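## Task

Lift the rear cooling block (the one farther from the drawer handle) out of the open drawer of cooler COLD and set it down flat within the locators of deck slot D1 (the slot beside COLD). Its 5 loose tubes must finish in their original bores. The front block must remain flat in its own spot with every tube still in its bore, and plate P1 must stay on D2 exactly as it is now. COLD must finish upright, barely rotated and less than a finger's width from where it began. Nothing may rest in place only because the gripper is holding it: open the fingers and withdraw the arm at the end.

## Robot and tools

Robot: one Doosan M1013 six-joint arm carrying a Robotiq 2F-140 parallel gripper. There is a single arm, so every command holds one row. The gripper's fingers extend along its own +z axis and close along its own y axis. The reported hand point (end_effector_position) lies midway between the finger pads when shut; closed fingertips stick out about 33 mm past it, fully open ones about 9 mm. Closing also pushes the fingertips roughly 24 mm farther from the arm, so leave that clearance above any surface before gripping.

Frame: the scene frame has its origin on the tabletop beneath the arm base, +z up, +y to the left when facing along +x. Positions are in metres, orientation is a quaternion written w first. The printed hand position may be slightly wrong, more so when the arm reaches far.

Scene notes: COLD is a loose cooler with an open drawer that rolls when pushed; do not shove it. D1 is the slot next to COLD, D2 the one after it, holding plate P1 which must not be disturbed. Tubes sit loosely in the blocks, so carry blocks level and smoothly. Occasionally a held part is tugged or a loose item nudged. Anything knocked onto the floor ends the scene.

A row is 10 numbers: x, y, z, qw, qx, qy, qz, position, force_limit, speed. The first seven are an absolute pose of the hand point in the scene frame (metres, unit quaternion). The last three are gripper commands scaled to -1..1. position: +1 = fully open (140 mm), about -0.8 = pads touching, -1 = close until blocked. force_limit: grip strength, about 14 N at -1, 60 N at 0, 107 N at +1 (for parts up to 40 mm wide). speed: finger gap rate, about 30 mm/s at -1, 140 at 0, 250 at +1.

Tools:
- execute_actions {actions, pictures}. actions = [] just reports the state. [{"rows": [[row], ...], "steps": n}] plays up to 15 rows, one per 1/30 s step, repeating the last row if n exceeds the row count (n defaults to 15, max 15). [{"steps": n}] alone is a wait of up to 300 steps measured from the previous result, thinking time included. Each target must lie within 0.6 m of the last reported position along each gripper axis or the call is refused and nothing moves. Per step the commanded pose is clipped to 70 mm and 16 degrees from the measured pose; after the action the arm only continues to the last clipped pose, so check the result and send the rest. Resend the desired quaternion in every row rather than copying a drifted one.
- move {target, speed}: target is one absolute row as above; the hand follows a straight path to it lasting 0.5 to 10 s (cut off at 10 s). speed is peak path speed in m/s, 0.002 to 0.5 (default 0.25); rotation is capped at twice that in rad/s. Finger values are sent at the start. The path ignores obstacles; the hand may lag, stray or overshoot speed, especially near full arm extension. The result adds a move: line with the ending (done, off_target, moving, held, fault), the limits that acted (paced = pose clipped, held = some steps blocked; after these the arm may move much faster), and the distance to target.
- wait {seconds}: 0 to 10 s of letting the simulation run with nothing new sent.
- zoom_image {camera, region}: enlarges part of cam_high (672x504), cam_low (672x504) or cam_wrist (504x504); region is [x0, y0, x1, y1] in pixels from the top-left, at most 504x504.
- read_manual {section}: licence texts only.


Results: the state line gives hand position, quaternion and velocities. object_status: 0 moving, 1 blocked while opening, 2 blocked while closing (a grip), 3 reached the requested position or pads met. After sending position -1, confirm 2. position_measured is in counts: 3 fully open, 230 pads together. To squeeze harder while gripped, raise force_limit and nudge position by at least 0.01 (e.g. -1 to -0.98). 'pose unreachable' and HELD mark steps the clearance check altered or blocked (a mount under the base counts as arm). 'Hand target' shows where the controller is currently heading. Flange force is the estimated external force on the gripper, including the held load; it is noisy, worst during accelerations.

Cautions: the arm is stiff. Any contact torque reaching a joint's load limit (waist and shoulder 319, elbow 150, wrist joints 42.3 N m, held weight included) or 144 N of external force triggers a 10 s fault stop that cancels the rest of the call. Approach contacts slowly and aim only slightly past them. Long static holding heats motors; a MOTOR HOT line warns before an over-temperature brake stop. The simulation keeps running while you compose replies. Avoid drops, slips, slams and hard impacts; release the block and retract before finishing.

Each tool is called after "Request:" as name([rows], argument=value, ...), one row to a line, values as JSON.

## Session

Request:
execute_actions(actions=[])

Scene clock: 0.00 s of 6600.00 s.
end_effector_position=(+0.7072, +0.2244, +0.3440) position_measured=3 object_status=3 end_effector_quat_wxyz=(+0.255, +0.925, -0.242, +0.145) end_effector_velocity=(+0.001, +0.001, -0.003) end_effector_angular_velocity=(-0.001, +0.002, +0.001)
Joint positions: [ 0.492  0.4    1.512 -0.587  1.417  2.743]
Joint velocities: [ 0.     0.003  0.    -0.    -0.002  0.   ]
Flange force (N, the push that the arm receives, along the gripper's own x y z axes): no reading
Hand target: +0.707, +0.224, +0.344; +0.255, +0.925, -0.242, +0.145

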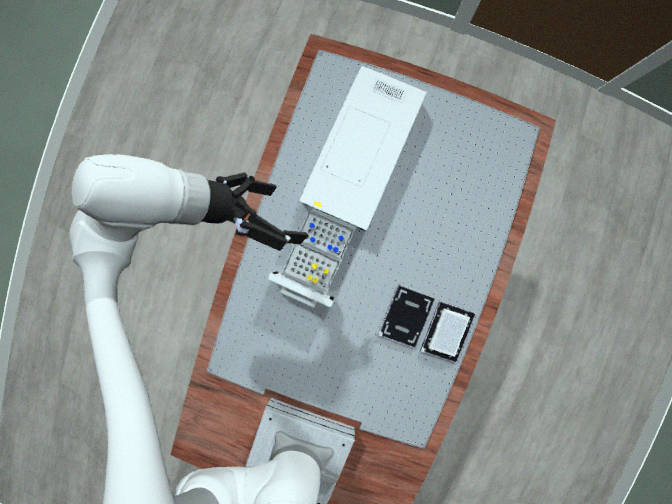

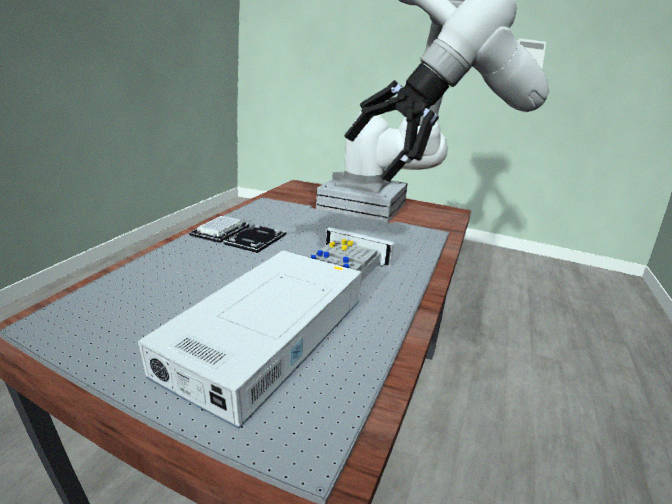

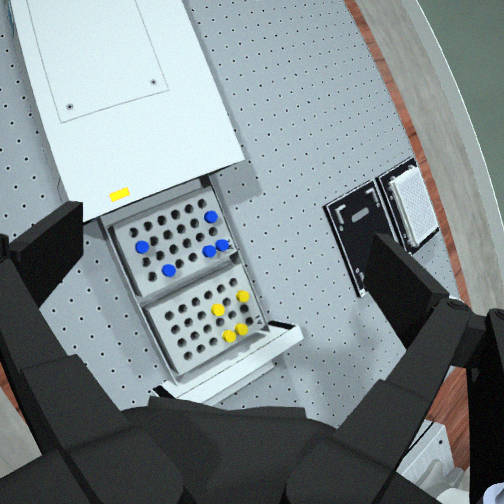

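Request:
zoom_image(camera="cam_high", region=[250, 180, 490, 370])

Request:
zoom_image(camera="cam_wrist", region=[70, 150, 320, 400])

Request:
zoom_image(camera="cam_low", region=[180, 200, 420, 310])

Region (250, 180, 490, 370) of cam_high's 672x504 image, scaled by 2.100, with more detail than that image has; it fills the top 399 rows of this view, and the rest is white.

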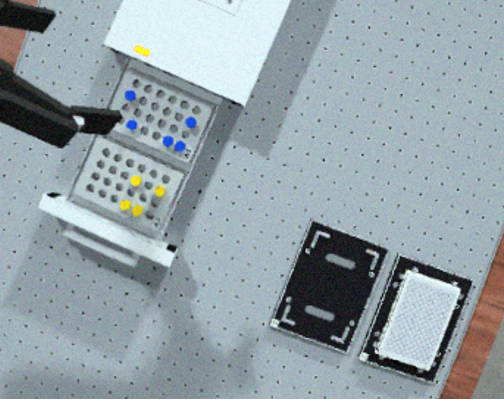

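Region (70, 150, 320, 400) of cam_wrist's 504x504 image, scaled by 2.016, with more detail than that image has.

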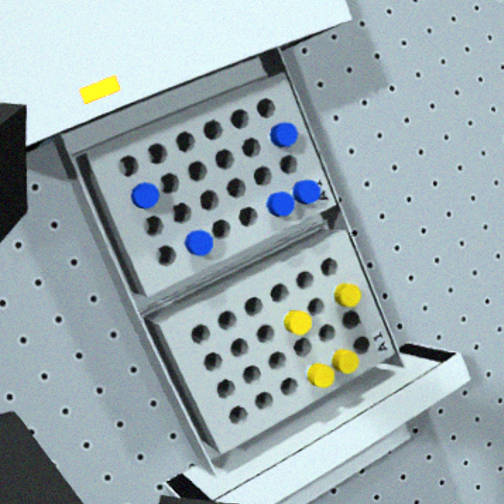

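Region (180, 200, 420, 310) of cam_low's 672x504 image, scaled by 2.100, with more detail than that image has; it fills the top 231 rows of this view, and the rest is white.

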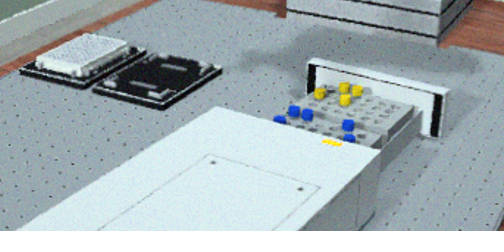

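Request:
move(target=[0.715,0.168,0.2,0,1,0,0,1,0,0])

Scene clock: 26.63 s of 6600.00 s.
end_effector_position=(+0.7151, +0.1676, +0.2001) position_measured=3 object_status=3 end_effector_quat_wxyz=(+0.001, +1.000, -0.001, +0.000) end_effector_velocity=(-0.000, -0.001, +0.001) end_effector_angular_velocity=(+0.004, +0.003, +0.003)
Joint positions: [ 0.167  0.4    1.681 -0.002  1.05   1.757]
Joint velocities: [-0.003 -0.    -0.001  0.005  0.003 -0.008]
Flange force (N, the push that the arm receives, along the gripper's own x y z axes): [-3.0 -2.4 -2.8]
Hand target: +0.715, +0.168, +0.200; +0.000, +1.000, -0.000, -0.000
Off the commanded pose: 0.000 m, 0 deg.
After step 90, 21.60 s passed at rest.
move: done
camera_calibration (this result's frames):
cam_wrist: T_world_to_cam=[[0.12782, -0.990796, 0.0445598, 0.0550345], [-0.937553, -0.106052, 0.33128, 0.627482], [-0.323505, -0.0841214, -0.94248, 0.62032], [0, 0, 0, 1]] pos_world=[0.78194, 0.173256, 0.374314]

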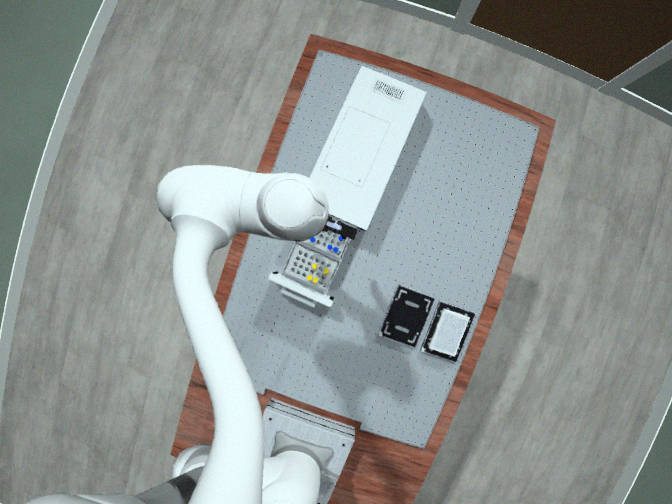

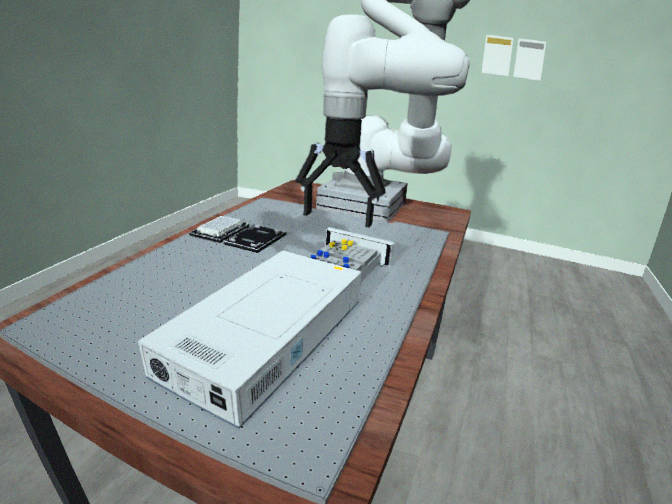

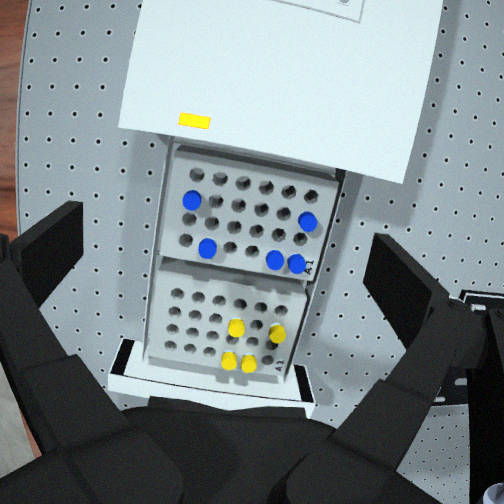

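Request:
move(target=[0.70,0.154,0.125,0,1,0,0,1,0,0], speed=0.1)

Request:
zoom_image(camera="cam_low", region=[280, 190, 420, 290])

Request:
zoom_image(camera="cam_wrist", region=[50, 80, 450, 400])

Scene clock: 47.50 s of 6600.00 s.
end_effector_position=(+0.7000, +0.1540, +0.1251) position_measured=3 object_status=3 end_effector_quat_wxyz=(-0.000, +1.000, +0.000, -0.000) end_effector_velocity=(-0.000, +0.000, -0.001) end_effector_angular_velocity=(+0.000, -0.001, +0.000)
Joint positions: [ 0.152  0.444  1.774 -0.     0.913  1.739]
Joint velocities: [ 0.     0.     0.002 -0.    -0.003 -0.   ]
Flange force (N, the push that the arm receives, along the gripper's own x y z axes): [-0.8 1.5 -1.1]
Hand target: +0.700, +0.154, +0.125; -0.000, +1.000, +0.000, -0.000
Off the commanded pose: 0.000 m, 0 deg.
After step 90, 16.70 s passed at rest.
move: done
camera_calibration (this result's frames):
cam_wrist: T_world_to_cam=[[0.129085, -0.990686, 0.0433417, 0.0461418], [-0.937395, -0.107651, 0.331213, 0.636903], [-0.323462, -0.0833828, -0.94256, 0.543524], [0, 0, 0, 1]] pos_world=[0.766883, 0.159596, 0.299354]

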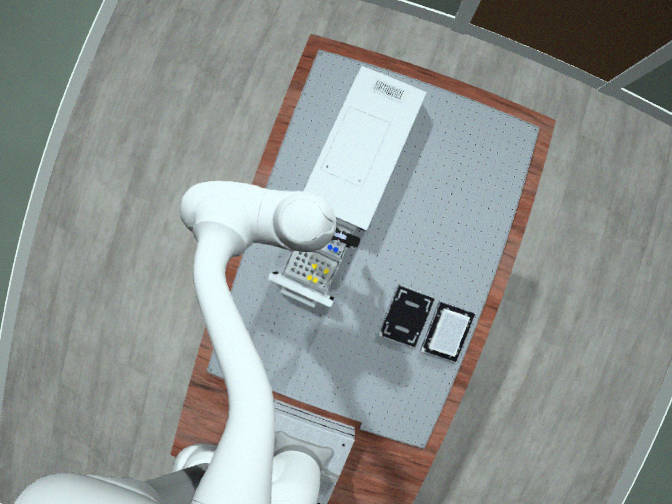

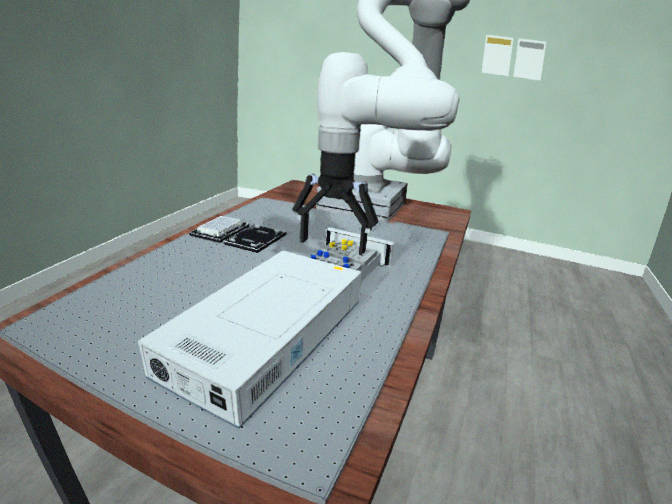

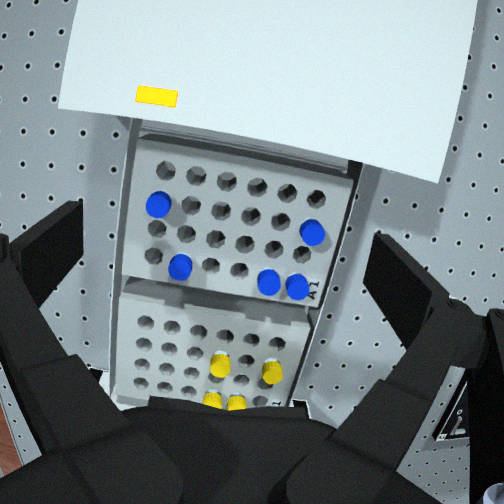

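Region (280, 190, 420, 290) of cam_low's 672x504 image, scaled by 3.600, with more detail than that image has; it fills the top 360 rows of this view, and the rest is white.

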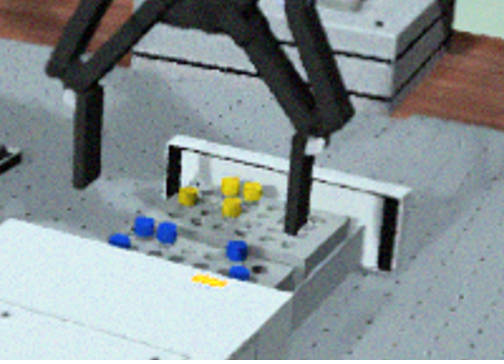

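Region (50, 80, 450, 400) of cam_wrist's 504x504 image, scaled by 1.260, with more detail than that image has; it fills the top 403 rows of this view, and the rest is white.

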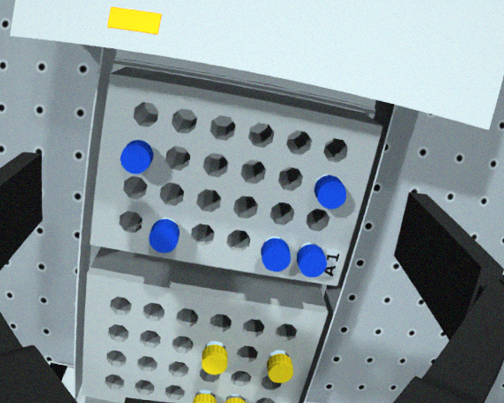

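Request:
move(target=[0.696,0.153,0.078,0,0.99985,-0.0175,0,1,0,0], speed=0.05)

Request:
zoom_image(camera="cam_low", region=[280, 190, 420, 290])

Scene clock: 64.33 s of 6600.00 s.
end_effector_position=(+0.6960, +0.1530, +0.0781) position_measured=3 object_status=3 end_effector_quat_wxyz=(-0.000, +1.000, -0.017, -0.000) end_effector_velocity=(+0.000, -0.000, -0.001) end_effector_angular_velocity=(+0.000, -0.001, -0.001)
Joint positions: [ 0.151  0.489  1.81  -0.     0.833  1.774]
Joint velocities: [-0.     0.     0.001  0.    -0.002  0.001]
Flange force (N, the push that the arm receives, along the gripper's own x y z axes): [2.4 1.5 -1.4]
Hand target: +0.696, +0.153, +0.078; -0.000, +1.000, -0.017, -0.000
Off the commanded pose: 0.000 m, 0 deg.
After step 90, 12.57 s passed at rest.
move: done
camera_calibration (this result's frames):
cam_wrist: T_world_to_cam=[[0.0943334, -0.994599, 0.0432966, 0.0724931], [-0.94059, -0.074793, 0.331206, 0.645802], [-0.326178, -0.0719681, -0.942565, 0.497971], [0, 0, 0, 1]] pos_world=[0.763024, 0.156241, 0.252338]

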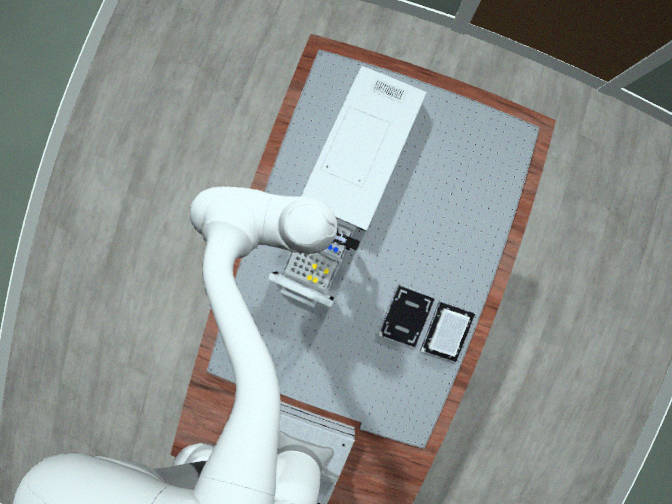

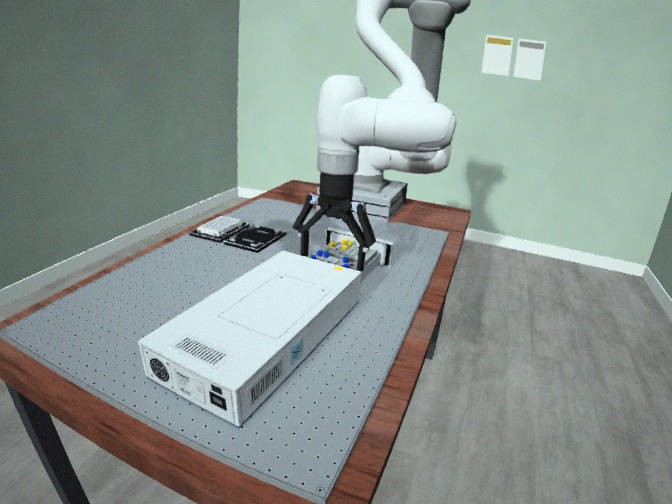

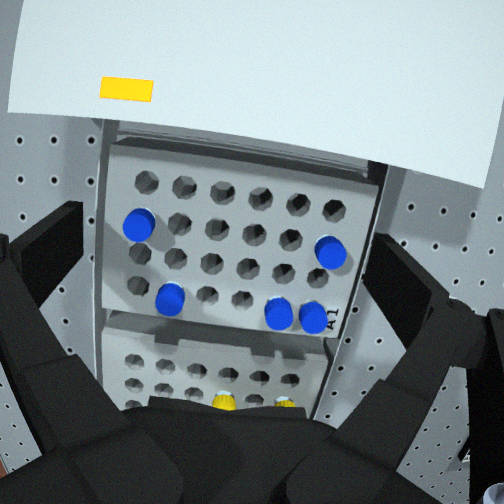

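Region (280, 190, 420, 290) of cam_low's 672x504 image, scaled by 3.600, with more detail than that image has; it fills the top 360 rows of this view, and the rest is white.

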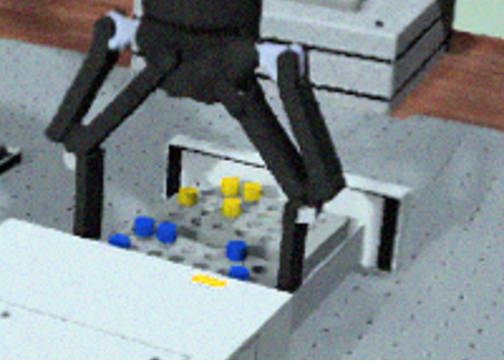

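Request:
move(target=[0.696,0.149,0.077,0,0.99953,-0.0305,0,1,0,0], speed=0.03)

Request:
move(target=[0.696,0.149,0.066,0,0.99953,-0.0305,0,1,0,0], speed=0.01)

Request:
zoom_image(camera="cam_wrist", region=[0, 100, 504, 400])

Scene clock: 80.27 s of 6600.00 s.
end_effector_position=(+0.6960, +0.1491, +0.0770) position_measured=3 object_status=3 end_effector_quat_wxyz=(+0.000, +1.000, -0.030, -0.000) end_effector_velocity=(+0.000, -0.001, -0.001) end_effector_angular_velocity=(-0.000, +0.001, -0.006)
Joint positions: [ 0.146  0.489  1.812 -0.     0.831  1.794]
Joint velocities: [-0.002  0.001  0.    -0.    -0.001  0.004]
Flange force (N, the push that the arm receives, along the gripper's own x y z axes): [0.9 0.8 -0.3]
Hand target: +0.696, +0.149, +0.077; +0.000, +1.000, -0.030, -0.000
Off the commanded pose: 0.000 m, 0 deg.
After step 90, 12.23 s passed at rest.
move: done
camera_calibration (this result's frames):
cam_wrist: T_world_to_cam=[[0.0687582, -0.996689, 0.0433863, 0.0866947], [-0.9422, -0.0505814, 0.33121, 0.643373], [-0.327919, -0.063652, -0.942559, 0.496656], [0, 0, 0, 1]] pos_world=[0.763089, 0.150564, 0.251275]

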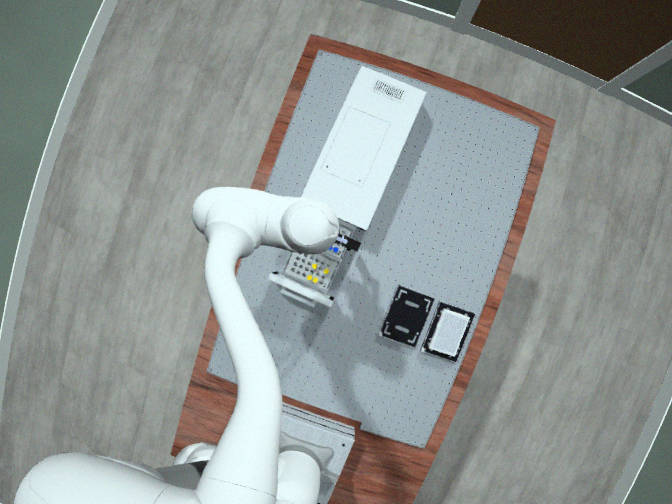

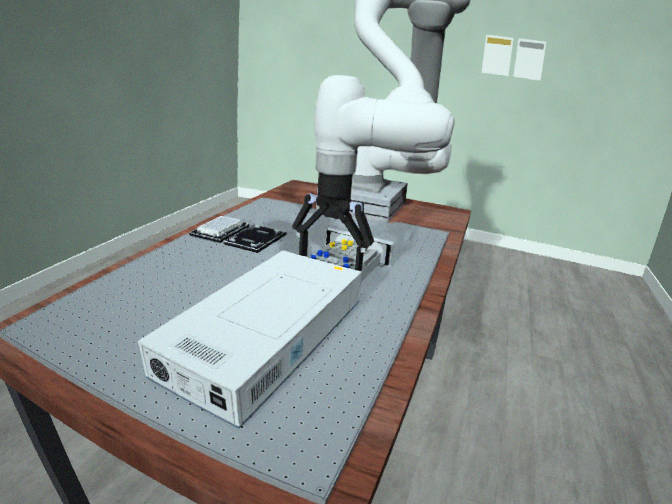

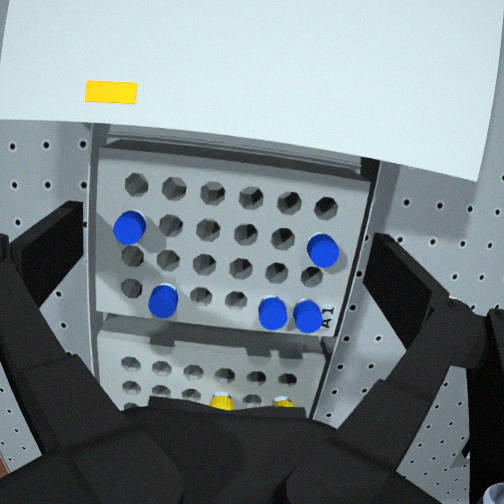

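Scene clock: 81.60 s of 6600.00 s.
end_effector_position=(+0.6960, +0.1490, +0.0661) position_measured=3 object_status=3 end_effector_quat_wxyz=(+0.000, +1.000, -0.030, +0.000) end_effector_velocity=(+0.000, -0.000, -0.000) end_effector_angular_velocity=(-0.000, -0.000, -0.001)
Joint positions: [ 0.146  0.501  1.817 -0.     0.813  1.794]
Joint velocities: [-0.001  0.     0.    -0.    -0.001  0.   ]
Flange force (N, the push that the arm receives, along the gripper's own x y z axes): [0.3 1.9 -1.6]
Hand target: +0.696, +0.149, +0.066; -0.000, +1.000, -0.030, -0.000
Off the commanded pose: 0.000 m, 0 deg.
move: done
camera_calibration (this result's frames):
cam_wrist: T_world_to_cam=[[0.0683796, -0.996716, 0.0433835, 0.0873841], [-0.942224, -0.0502254, 0.331196, 0.646958], [-0.327929, -0.063524, -0.942564, 0.486339], [0, 0, 0, 1]] pos_world=[0.763089, 0.150485, 0.240345]

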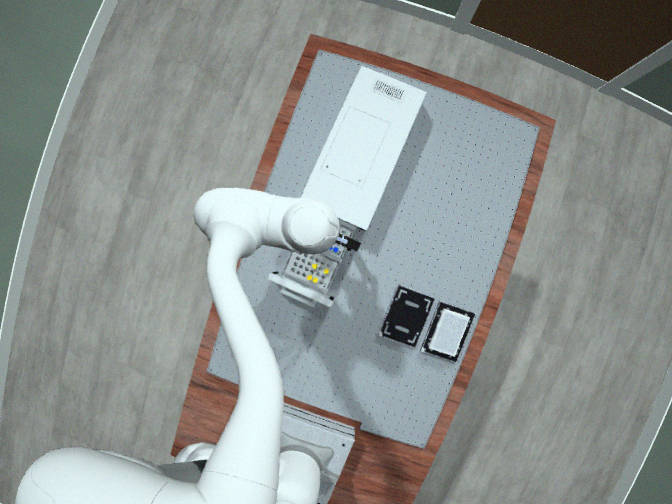

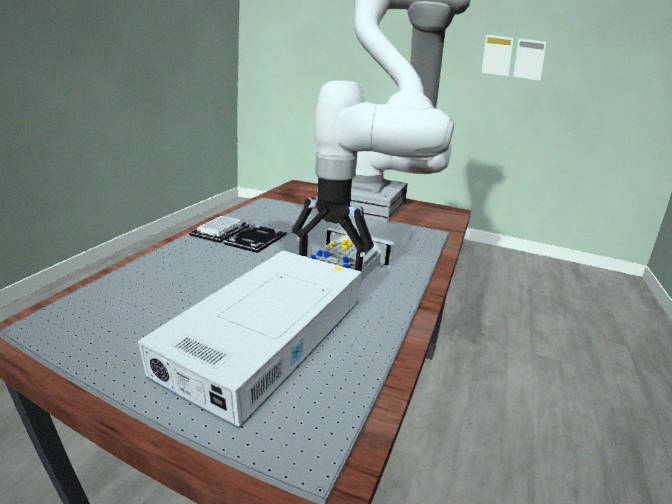

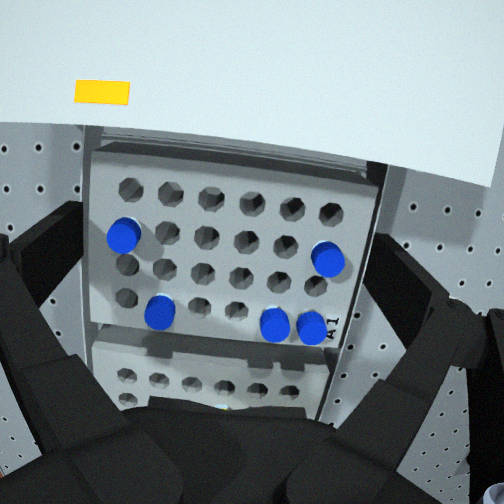

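Region (0, 100, 504, 400) of cam_wrist's 504x504 image, scaled by 1.000; it fills the top 300 rows of this view, and the rest is white.

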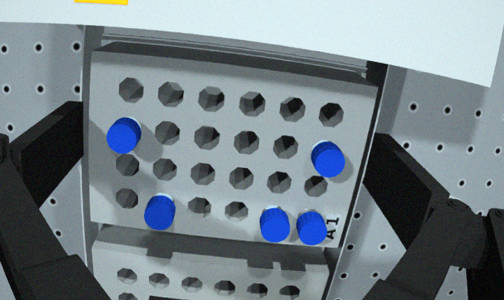

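Request:
move(target=[0.696,0.149,0.061,0,0.99953,-0.0305,0,1,0,0], speed=0.005)

Request:
zoom_image(camera="cam_wrist", region=[30, 130, 180, 330])

Request:
zoom_image(camera="cam_wrist", region=[300, 150, 450, 350])

Scene clock: 96.77 s of 6600.00 s.
end_effector_position=(+0.6960, +0.1490, +0.0611) position_measured=3 object_status=3 end_effector_quat_wxyz=(-0.000, +1.000, -0.031, +0.000) end_effector_velocity=(+0.000, +0.000, +0.001) end_effector_angular_velocity=(+0.000, -0.001, +0.000)
Joint positions: [ 0.146  0.507  1.819 -0.     0.805  1.794]
Joint velocities: [ 0.    -0.002  0.     0.     0.     0.   ]
Flange force (N, the push that the arm receives, along the gripper's own x y z axes): [-1.7 4.4 -95.5]
Hand target: +0.696, +0.149, +0.061; -0.000, +1.000, -0.030, -0.000
Off the commanded pose: 0.000 m, 0 deg.
After step 90, 10.93 s passed at rest.
move: done
camera_calibration (this result's frames):
cam_wrist: T_world_to_cam=[[0.0682772, -0.996726, 0.0433131, 0.087687], [-0.942268, -0.0501594, 0.331082, 0.648673], [-0.327826, -0.0634179, -0.942607, 0.481588], [0, 0, 0, 1]] pos_world=[0.763114, 0.150478, 0.235386]

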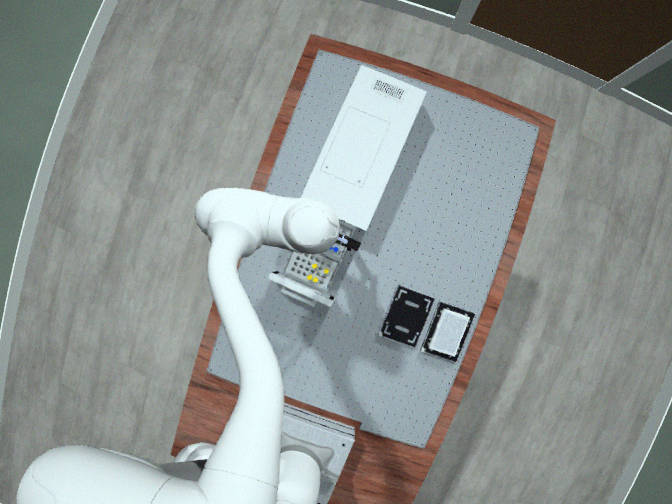

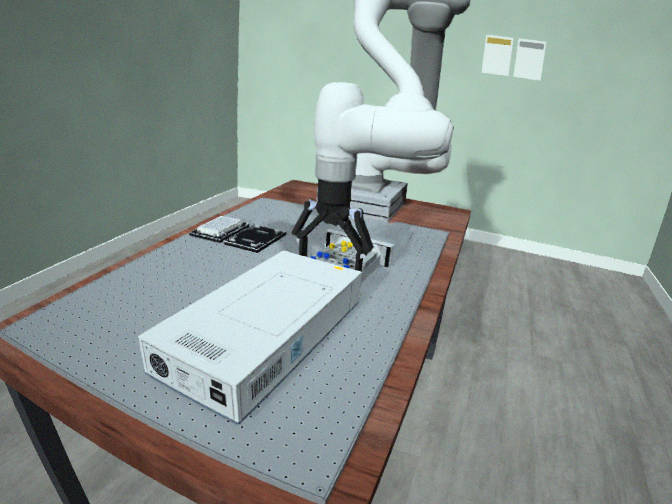

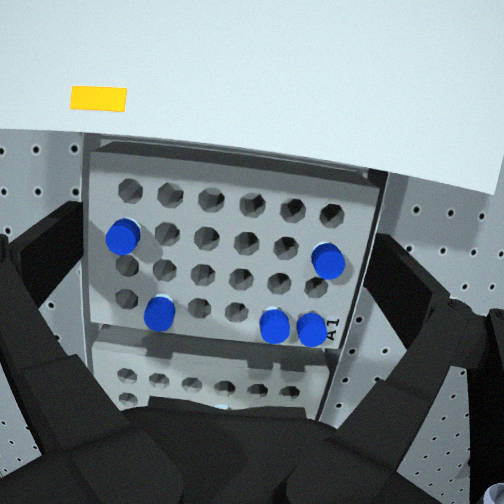

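Region (30, 130, 180, 330) of cam_wrist's 504x504 image, scaled by 2.520, with more detail than that image has; it fills the left 378 columns of this view, and the rest is white.

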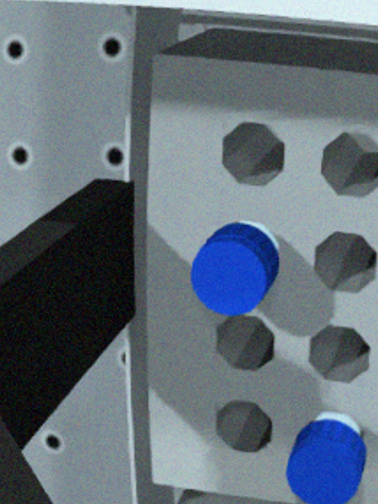

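Region (300, 150, 450, 350) of cam_wrist's 504x504 image, scaled by 2.520, with more detail than that image has; it fills the left 378 columns of this view, and the rest is white.

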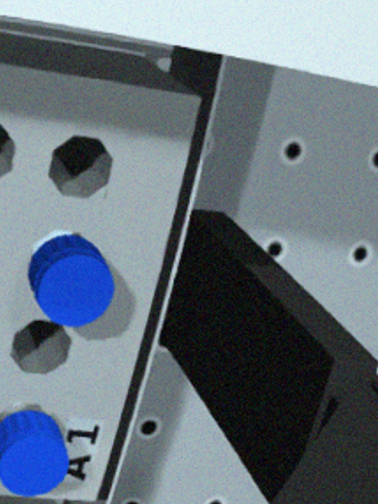

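Request:
move(target=[0.696,0.149,0.0715,0,0.99953,-0.0305,0,1,0,0], speed=0.005)

Request:
move(target=[0.696,0.149,0.0715,0,0.99953,-0.0305,0,-1,0.8,-1])

Scene clock: 109.03 s of 6600.00 s.
end_effector_position=(+0.6960, +0.1490, +0.0715) position_measured=3 object_status=3 end_effector_quat_wxyz=(+0.000, +1.000, -0.030, +0.000) end_effector_velocity=(-0.001, -0.000, -0.001) end_effector_angular_velocity=(-0.000, +0.002, -0.000)
Joint positions: [ 0.146  0.495  1.815 -0.     0.822  1.794]
Joint velocities: [-0.     0.002  0.001 -0.     0.     0.   ]
Flange force (N, the push that the arm receives, along the gripper's own x y z axes): [1.3 2.4 0.0]
Hand target: +0.696, +0.149, +0.072; +0.000, +1.000, -0.031, +0.000
Off the commanded pose: 0.000 m, 0 deg.
After step 90, 6.93 s passed at rest.
move: done
camera_calibration (this result's frames):
cam_wrist: T_world_to_cam=[[0.068354, -0.996715, 0.043431, 0.0871348], [-0.942225, -0.0501853, 0.331201, 0.645173], [-0.327933, -0.0635607, -0.94256, 0.491421], [0, 0, 0, 1]] pos_world=[0.763095, 0.150462, 0.245728]

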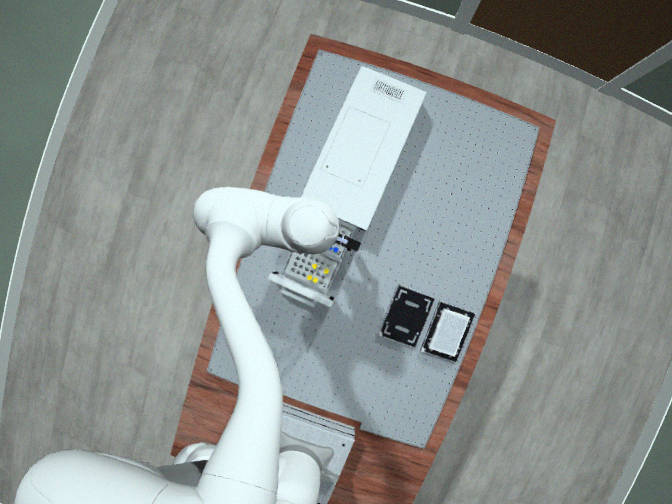

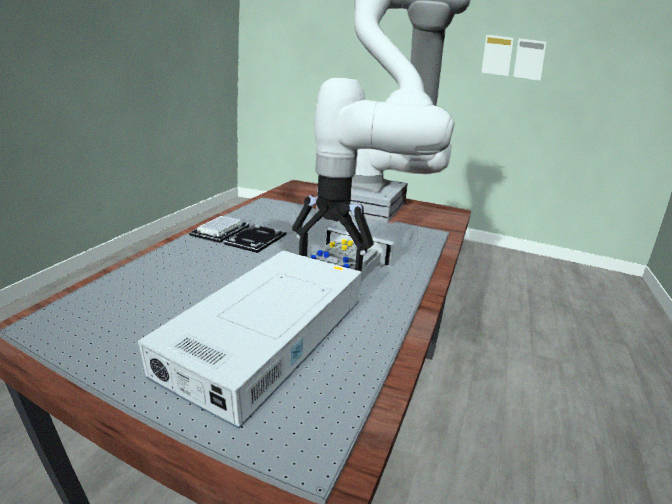

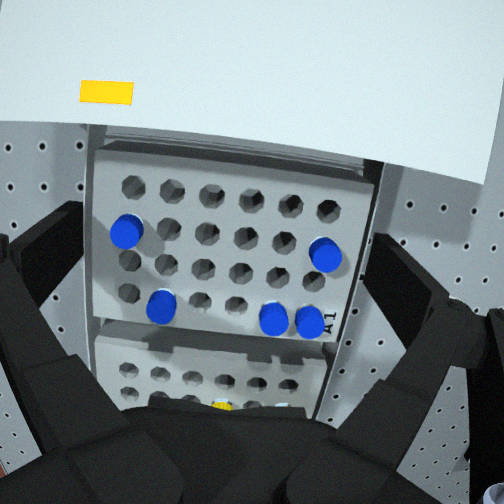

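Scene clock: 109.93 s of 6600.00 s.
end_effector_position=(+0.6961, +0.1490, +0.0718) position_measured=35 object_status=2 end_effector_quat_wxyz=(-0.000, +1.000, -0.030, +0.000) end_effector_velocity=(-0.000, +0.000, +0.000) end_effector_angular_velocity=(+0.000, -0.000, -0.000)
Joint positions: [ 0.146  0.495  1.814 -0.     0.822  1.794]
Joint velocities: [ 0.    -0.     0.     0.001 -0.    -0.   ]
Flange force (N, the push that the arm receives, along the gripper's own x y z axes): [0.5 0.3 -41.6]
Hand target: +0.696, +0.149, +0.072; +0.000, +1.000, -0.031, -0.000
Off the commanded pose: 0.000 m, 0 deg.
move: done
camera_calibration (this result's frames):
cam_wrist: T_world_to_cam=[[0.068367, -0.996716, 0.0433898, 0.0871551], [-0.942344, -0.0502345, 0.330854, 0.645309], [-0.327587, -0.0635076, -0.942684, 0.491504], [0, 0, 0, 1]] pos_world=[0.763155, 0.1505, 0.246048]

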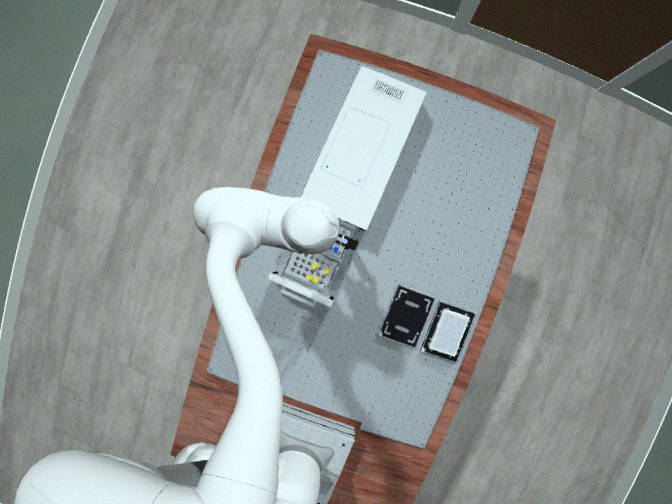

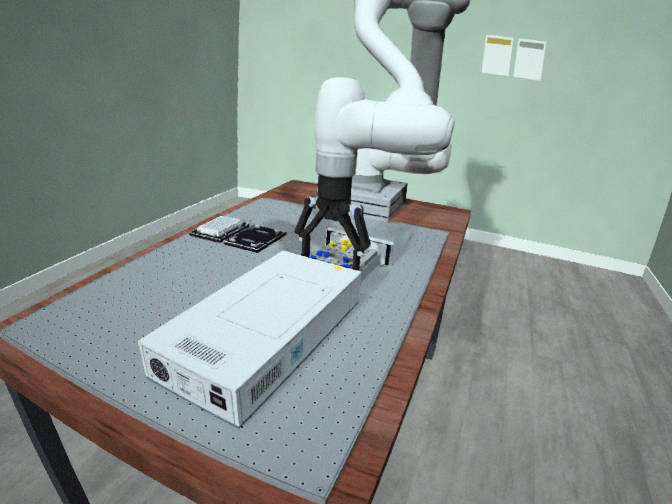

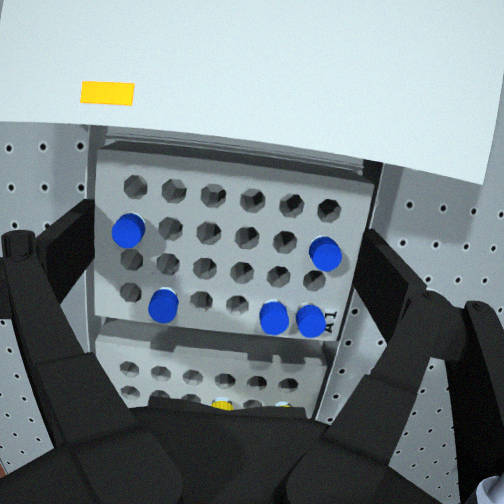

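Request:
move(target=[0.696,0.149,0.095,0,0.99953,-0.0305,0,-1,0.8,-1], speed=0.015)

Scene clock: 122.23 s of 6600.00 s.
end_effector_position=(+0.6960, +0.1490, +0.0949) position_measured=36 object_status=2 end_effector_quat_wxyz=(-0.000, +1.000, -0.031, -0.000) end_effector_velocity=(-0.000, -0.000, +0.001) end_effector_angular_velocity=(-0.000, +0.001, -0.001)
Joint positions: [ 0.146  0.469  1.803 -0.     0.86   1.794]
Joint velocities: [-0.    -0.001 -0.     0.     0.002 -0.   ]
Flange force (N, the push that the arm receives, along the gripper's own x y z axes): [-7.2 3.6 4.6]
Hand target: +0.696, +0.149, +0.095; +0.000, +1.000, -0.031, +0.000
Off the commanded pose: 0.000 m, 0 deg.
After step 90, 7.50 s passed at rest.
move: done
camera_calibration (this result's frames):
cam_wrist: T_world_to_cam=[[0.068313, -0.996721, 0.0433567, 0.0862002], [-0.942223, -0.0501705, 0.331207, 0.637405], [-0.327946, -0.0634774, -0.942562, 0.513505], [0, 0, 0, 1]] pos_world=[0.763091, 0.150493, 0.26916]

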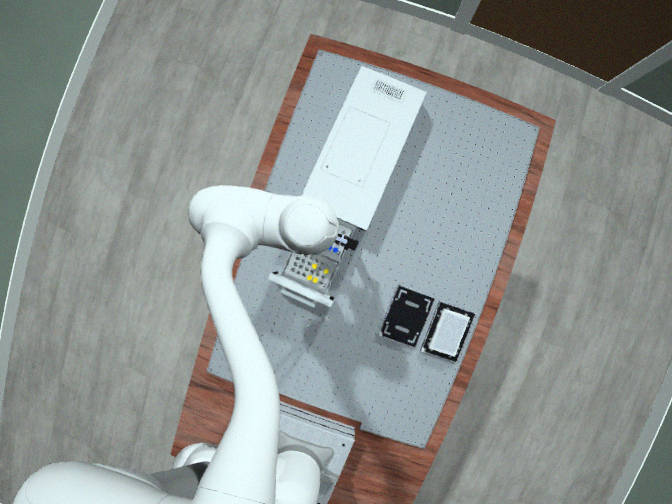

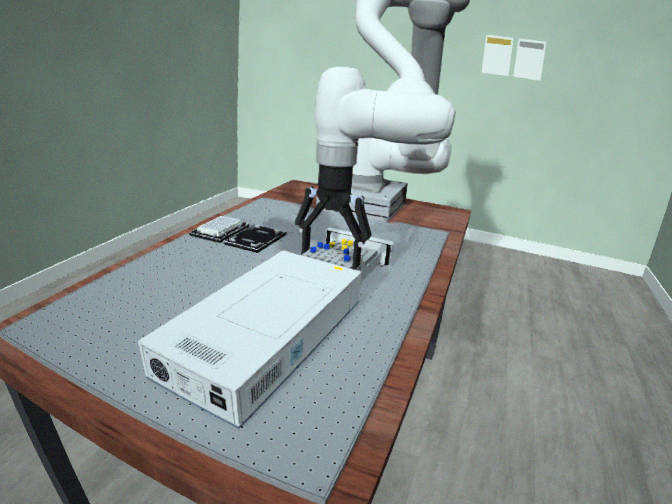

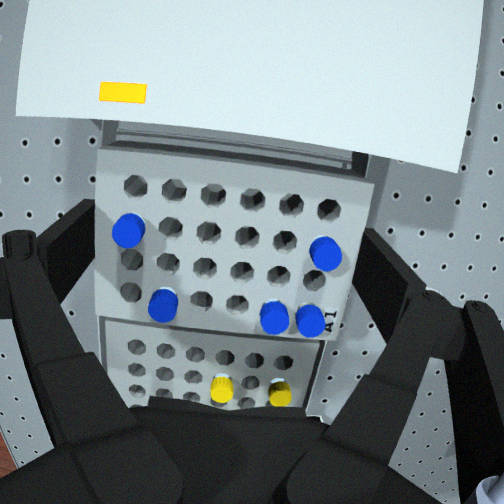

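Request:
move(target=[0.696,0.149,0.16,0,0.99953,-0.0305,0,-1,0.8,-1], speed=0.05)

Request:
move(target=[0.554,-0.161,0.16,0,0.6626,-0.749,0,-1,0.8,-1], speed=0.15)

Scene clock: 136.13 s of 6600.00 s.
end_effector_position=(+0.6960, +0.1490, +0.1599) position_measured=36 object_status=2 end_effector_quat_wxyz=(+0.000, +1.000, -0.031, -0.000) end_effector_velocity=(+0.000, -0.000, +0.003) end_effector_angular_velocity=(+0.000, -0.002, -0.000)
Joint positions: [ 0.146  0.404  1.761 -0.     0.967  1.794]
Joint velocities: [-0.    -0.003 -0.001  0.     0.002 -0.   ]
Flange force (N, the push that the arm receives, along the gripper's own x y z axes): [-0.1 1.6 8.2]
Hand target: +0.696, +0.149, +0.160; +0.000, +1.000, -0.031, +0.000
Off the commanded pose: 0.000 m, 0 deg.
After step 90, 9.27 s passed at rest.
move: done
camera_calibration (this result's frames):
cam_wrist: T_world_to_cam=[[0.0682505, -0.996723, 0.0434255, 0.0833744], [-0.942226, -0.0500885, 0.331212, 0.615863], [-0.327951, -0.0635221, -0.942557, 0.574817], [0, 0, 0, 1]] pos_world=[0.763104, 0.150462, 0.334196]

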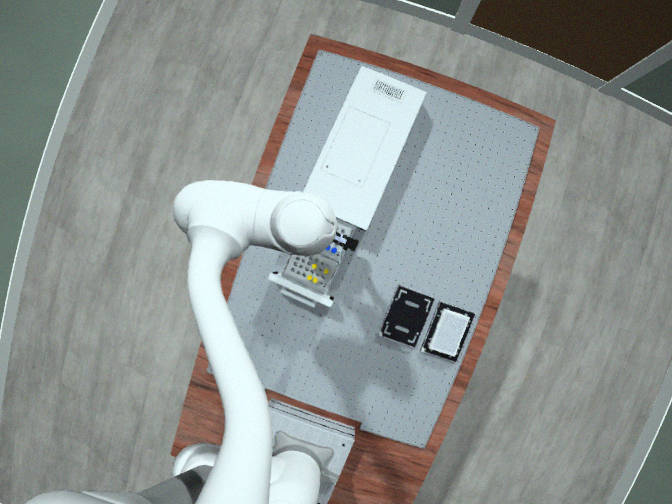

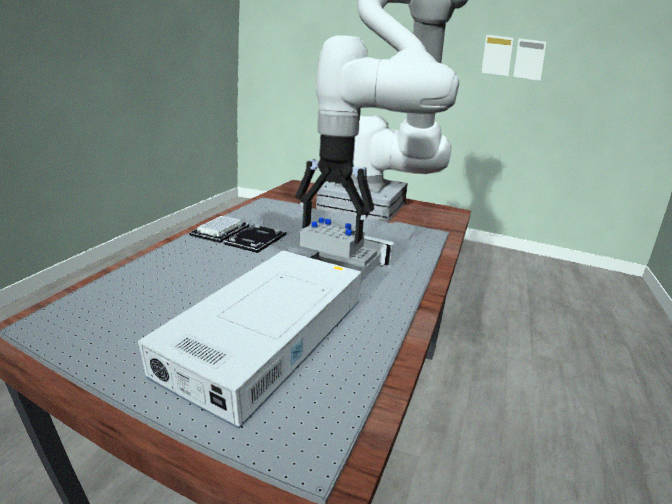

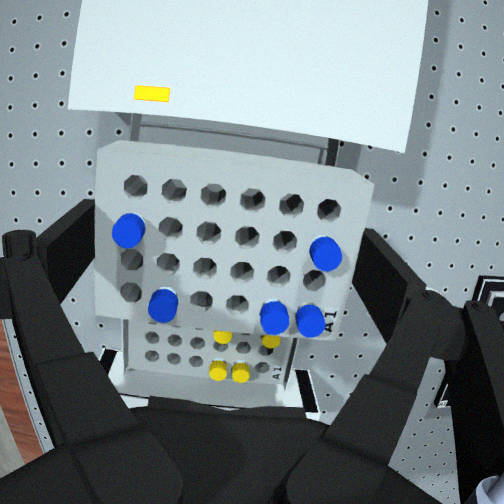

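Scene clock: 141.93 s of 6600.00 s.
end_effector_position=(+0.5539, -0.1614, +0.1601) position_measured=36 object_status=2 end_effector_quat_wxyz=(-0.000, -0.663, +0.749, -0.000) end_effector_velocity=(-0.000, -0.001, +0.000) end_effector_angular_velocity=(+0.000, +0.000, -0.006)
Joint positions: [-0.363  0.221  2.025  0.005  0.888  2.914]
Joint velocities: [-0.001 -0.001  0.     0.     0.001  0.004]
Flange force (N, the push that the arm receives, along the gripper's own x y z axes): [1.9 0.8 8.5]
Hand target: +0.554, -0.162, +0.160; -0.000, -0.663, +0.749, -0.000
Off the commanded pose: 0.000 m, 0 deg.
move: done
camera_calibration (this result's frames):
cam_wrist: T_world_to_cam=[[-0.999017, -0.00746702, 0.0437011, 0.534498], [0.00741234, 0.943709, 0.330695, 0.10087], [-0.0437105, 0.330694, -0.942725, 0.4149], [0, 0, 0, 1]] pos_world=[0.55136, -0.228405, 0.334421]

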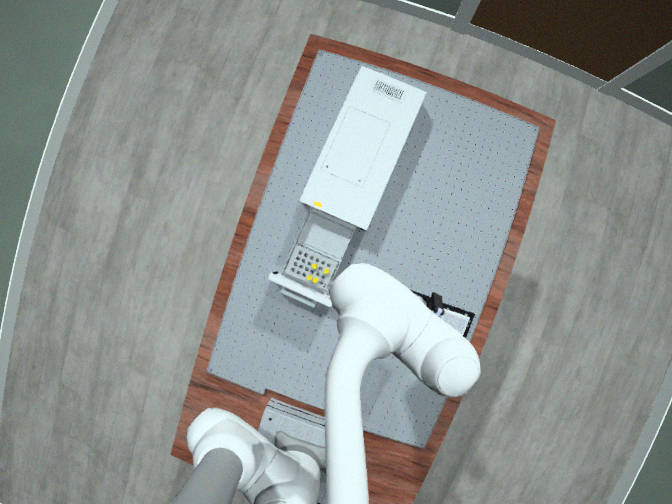

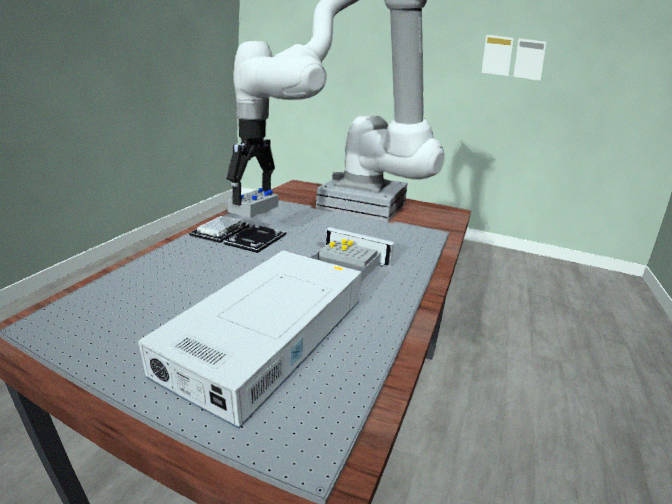

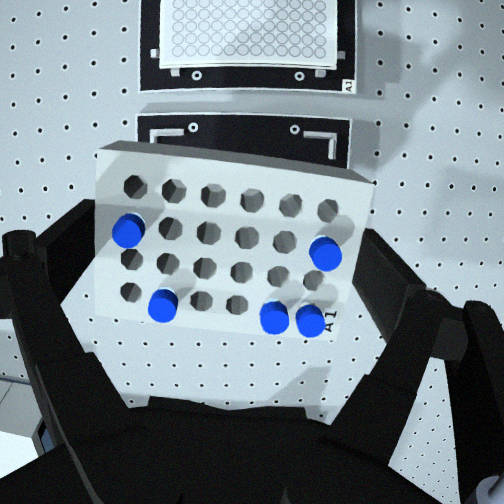

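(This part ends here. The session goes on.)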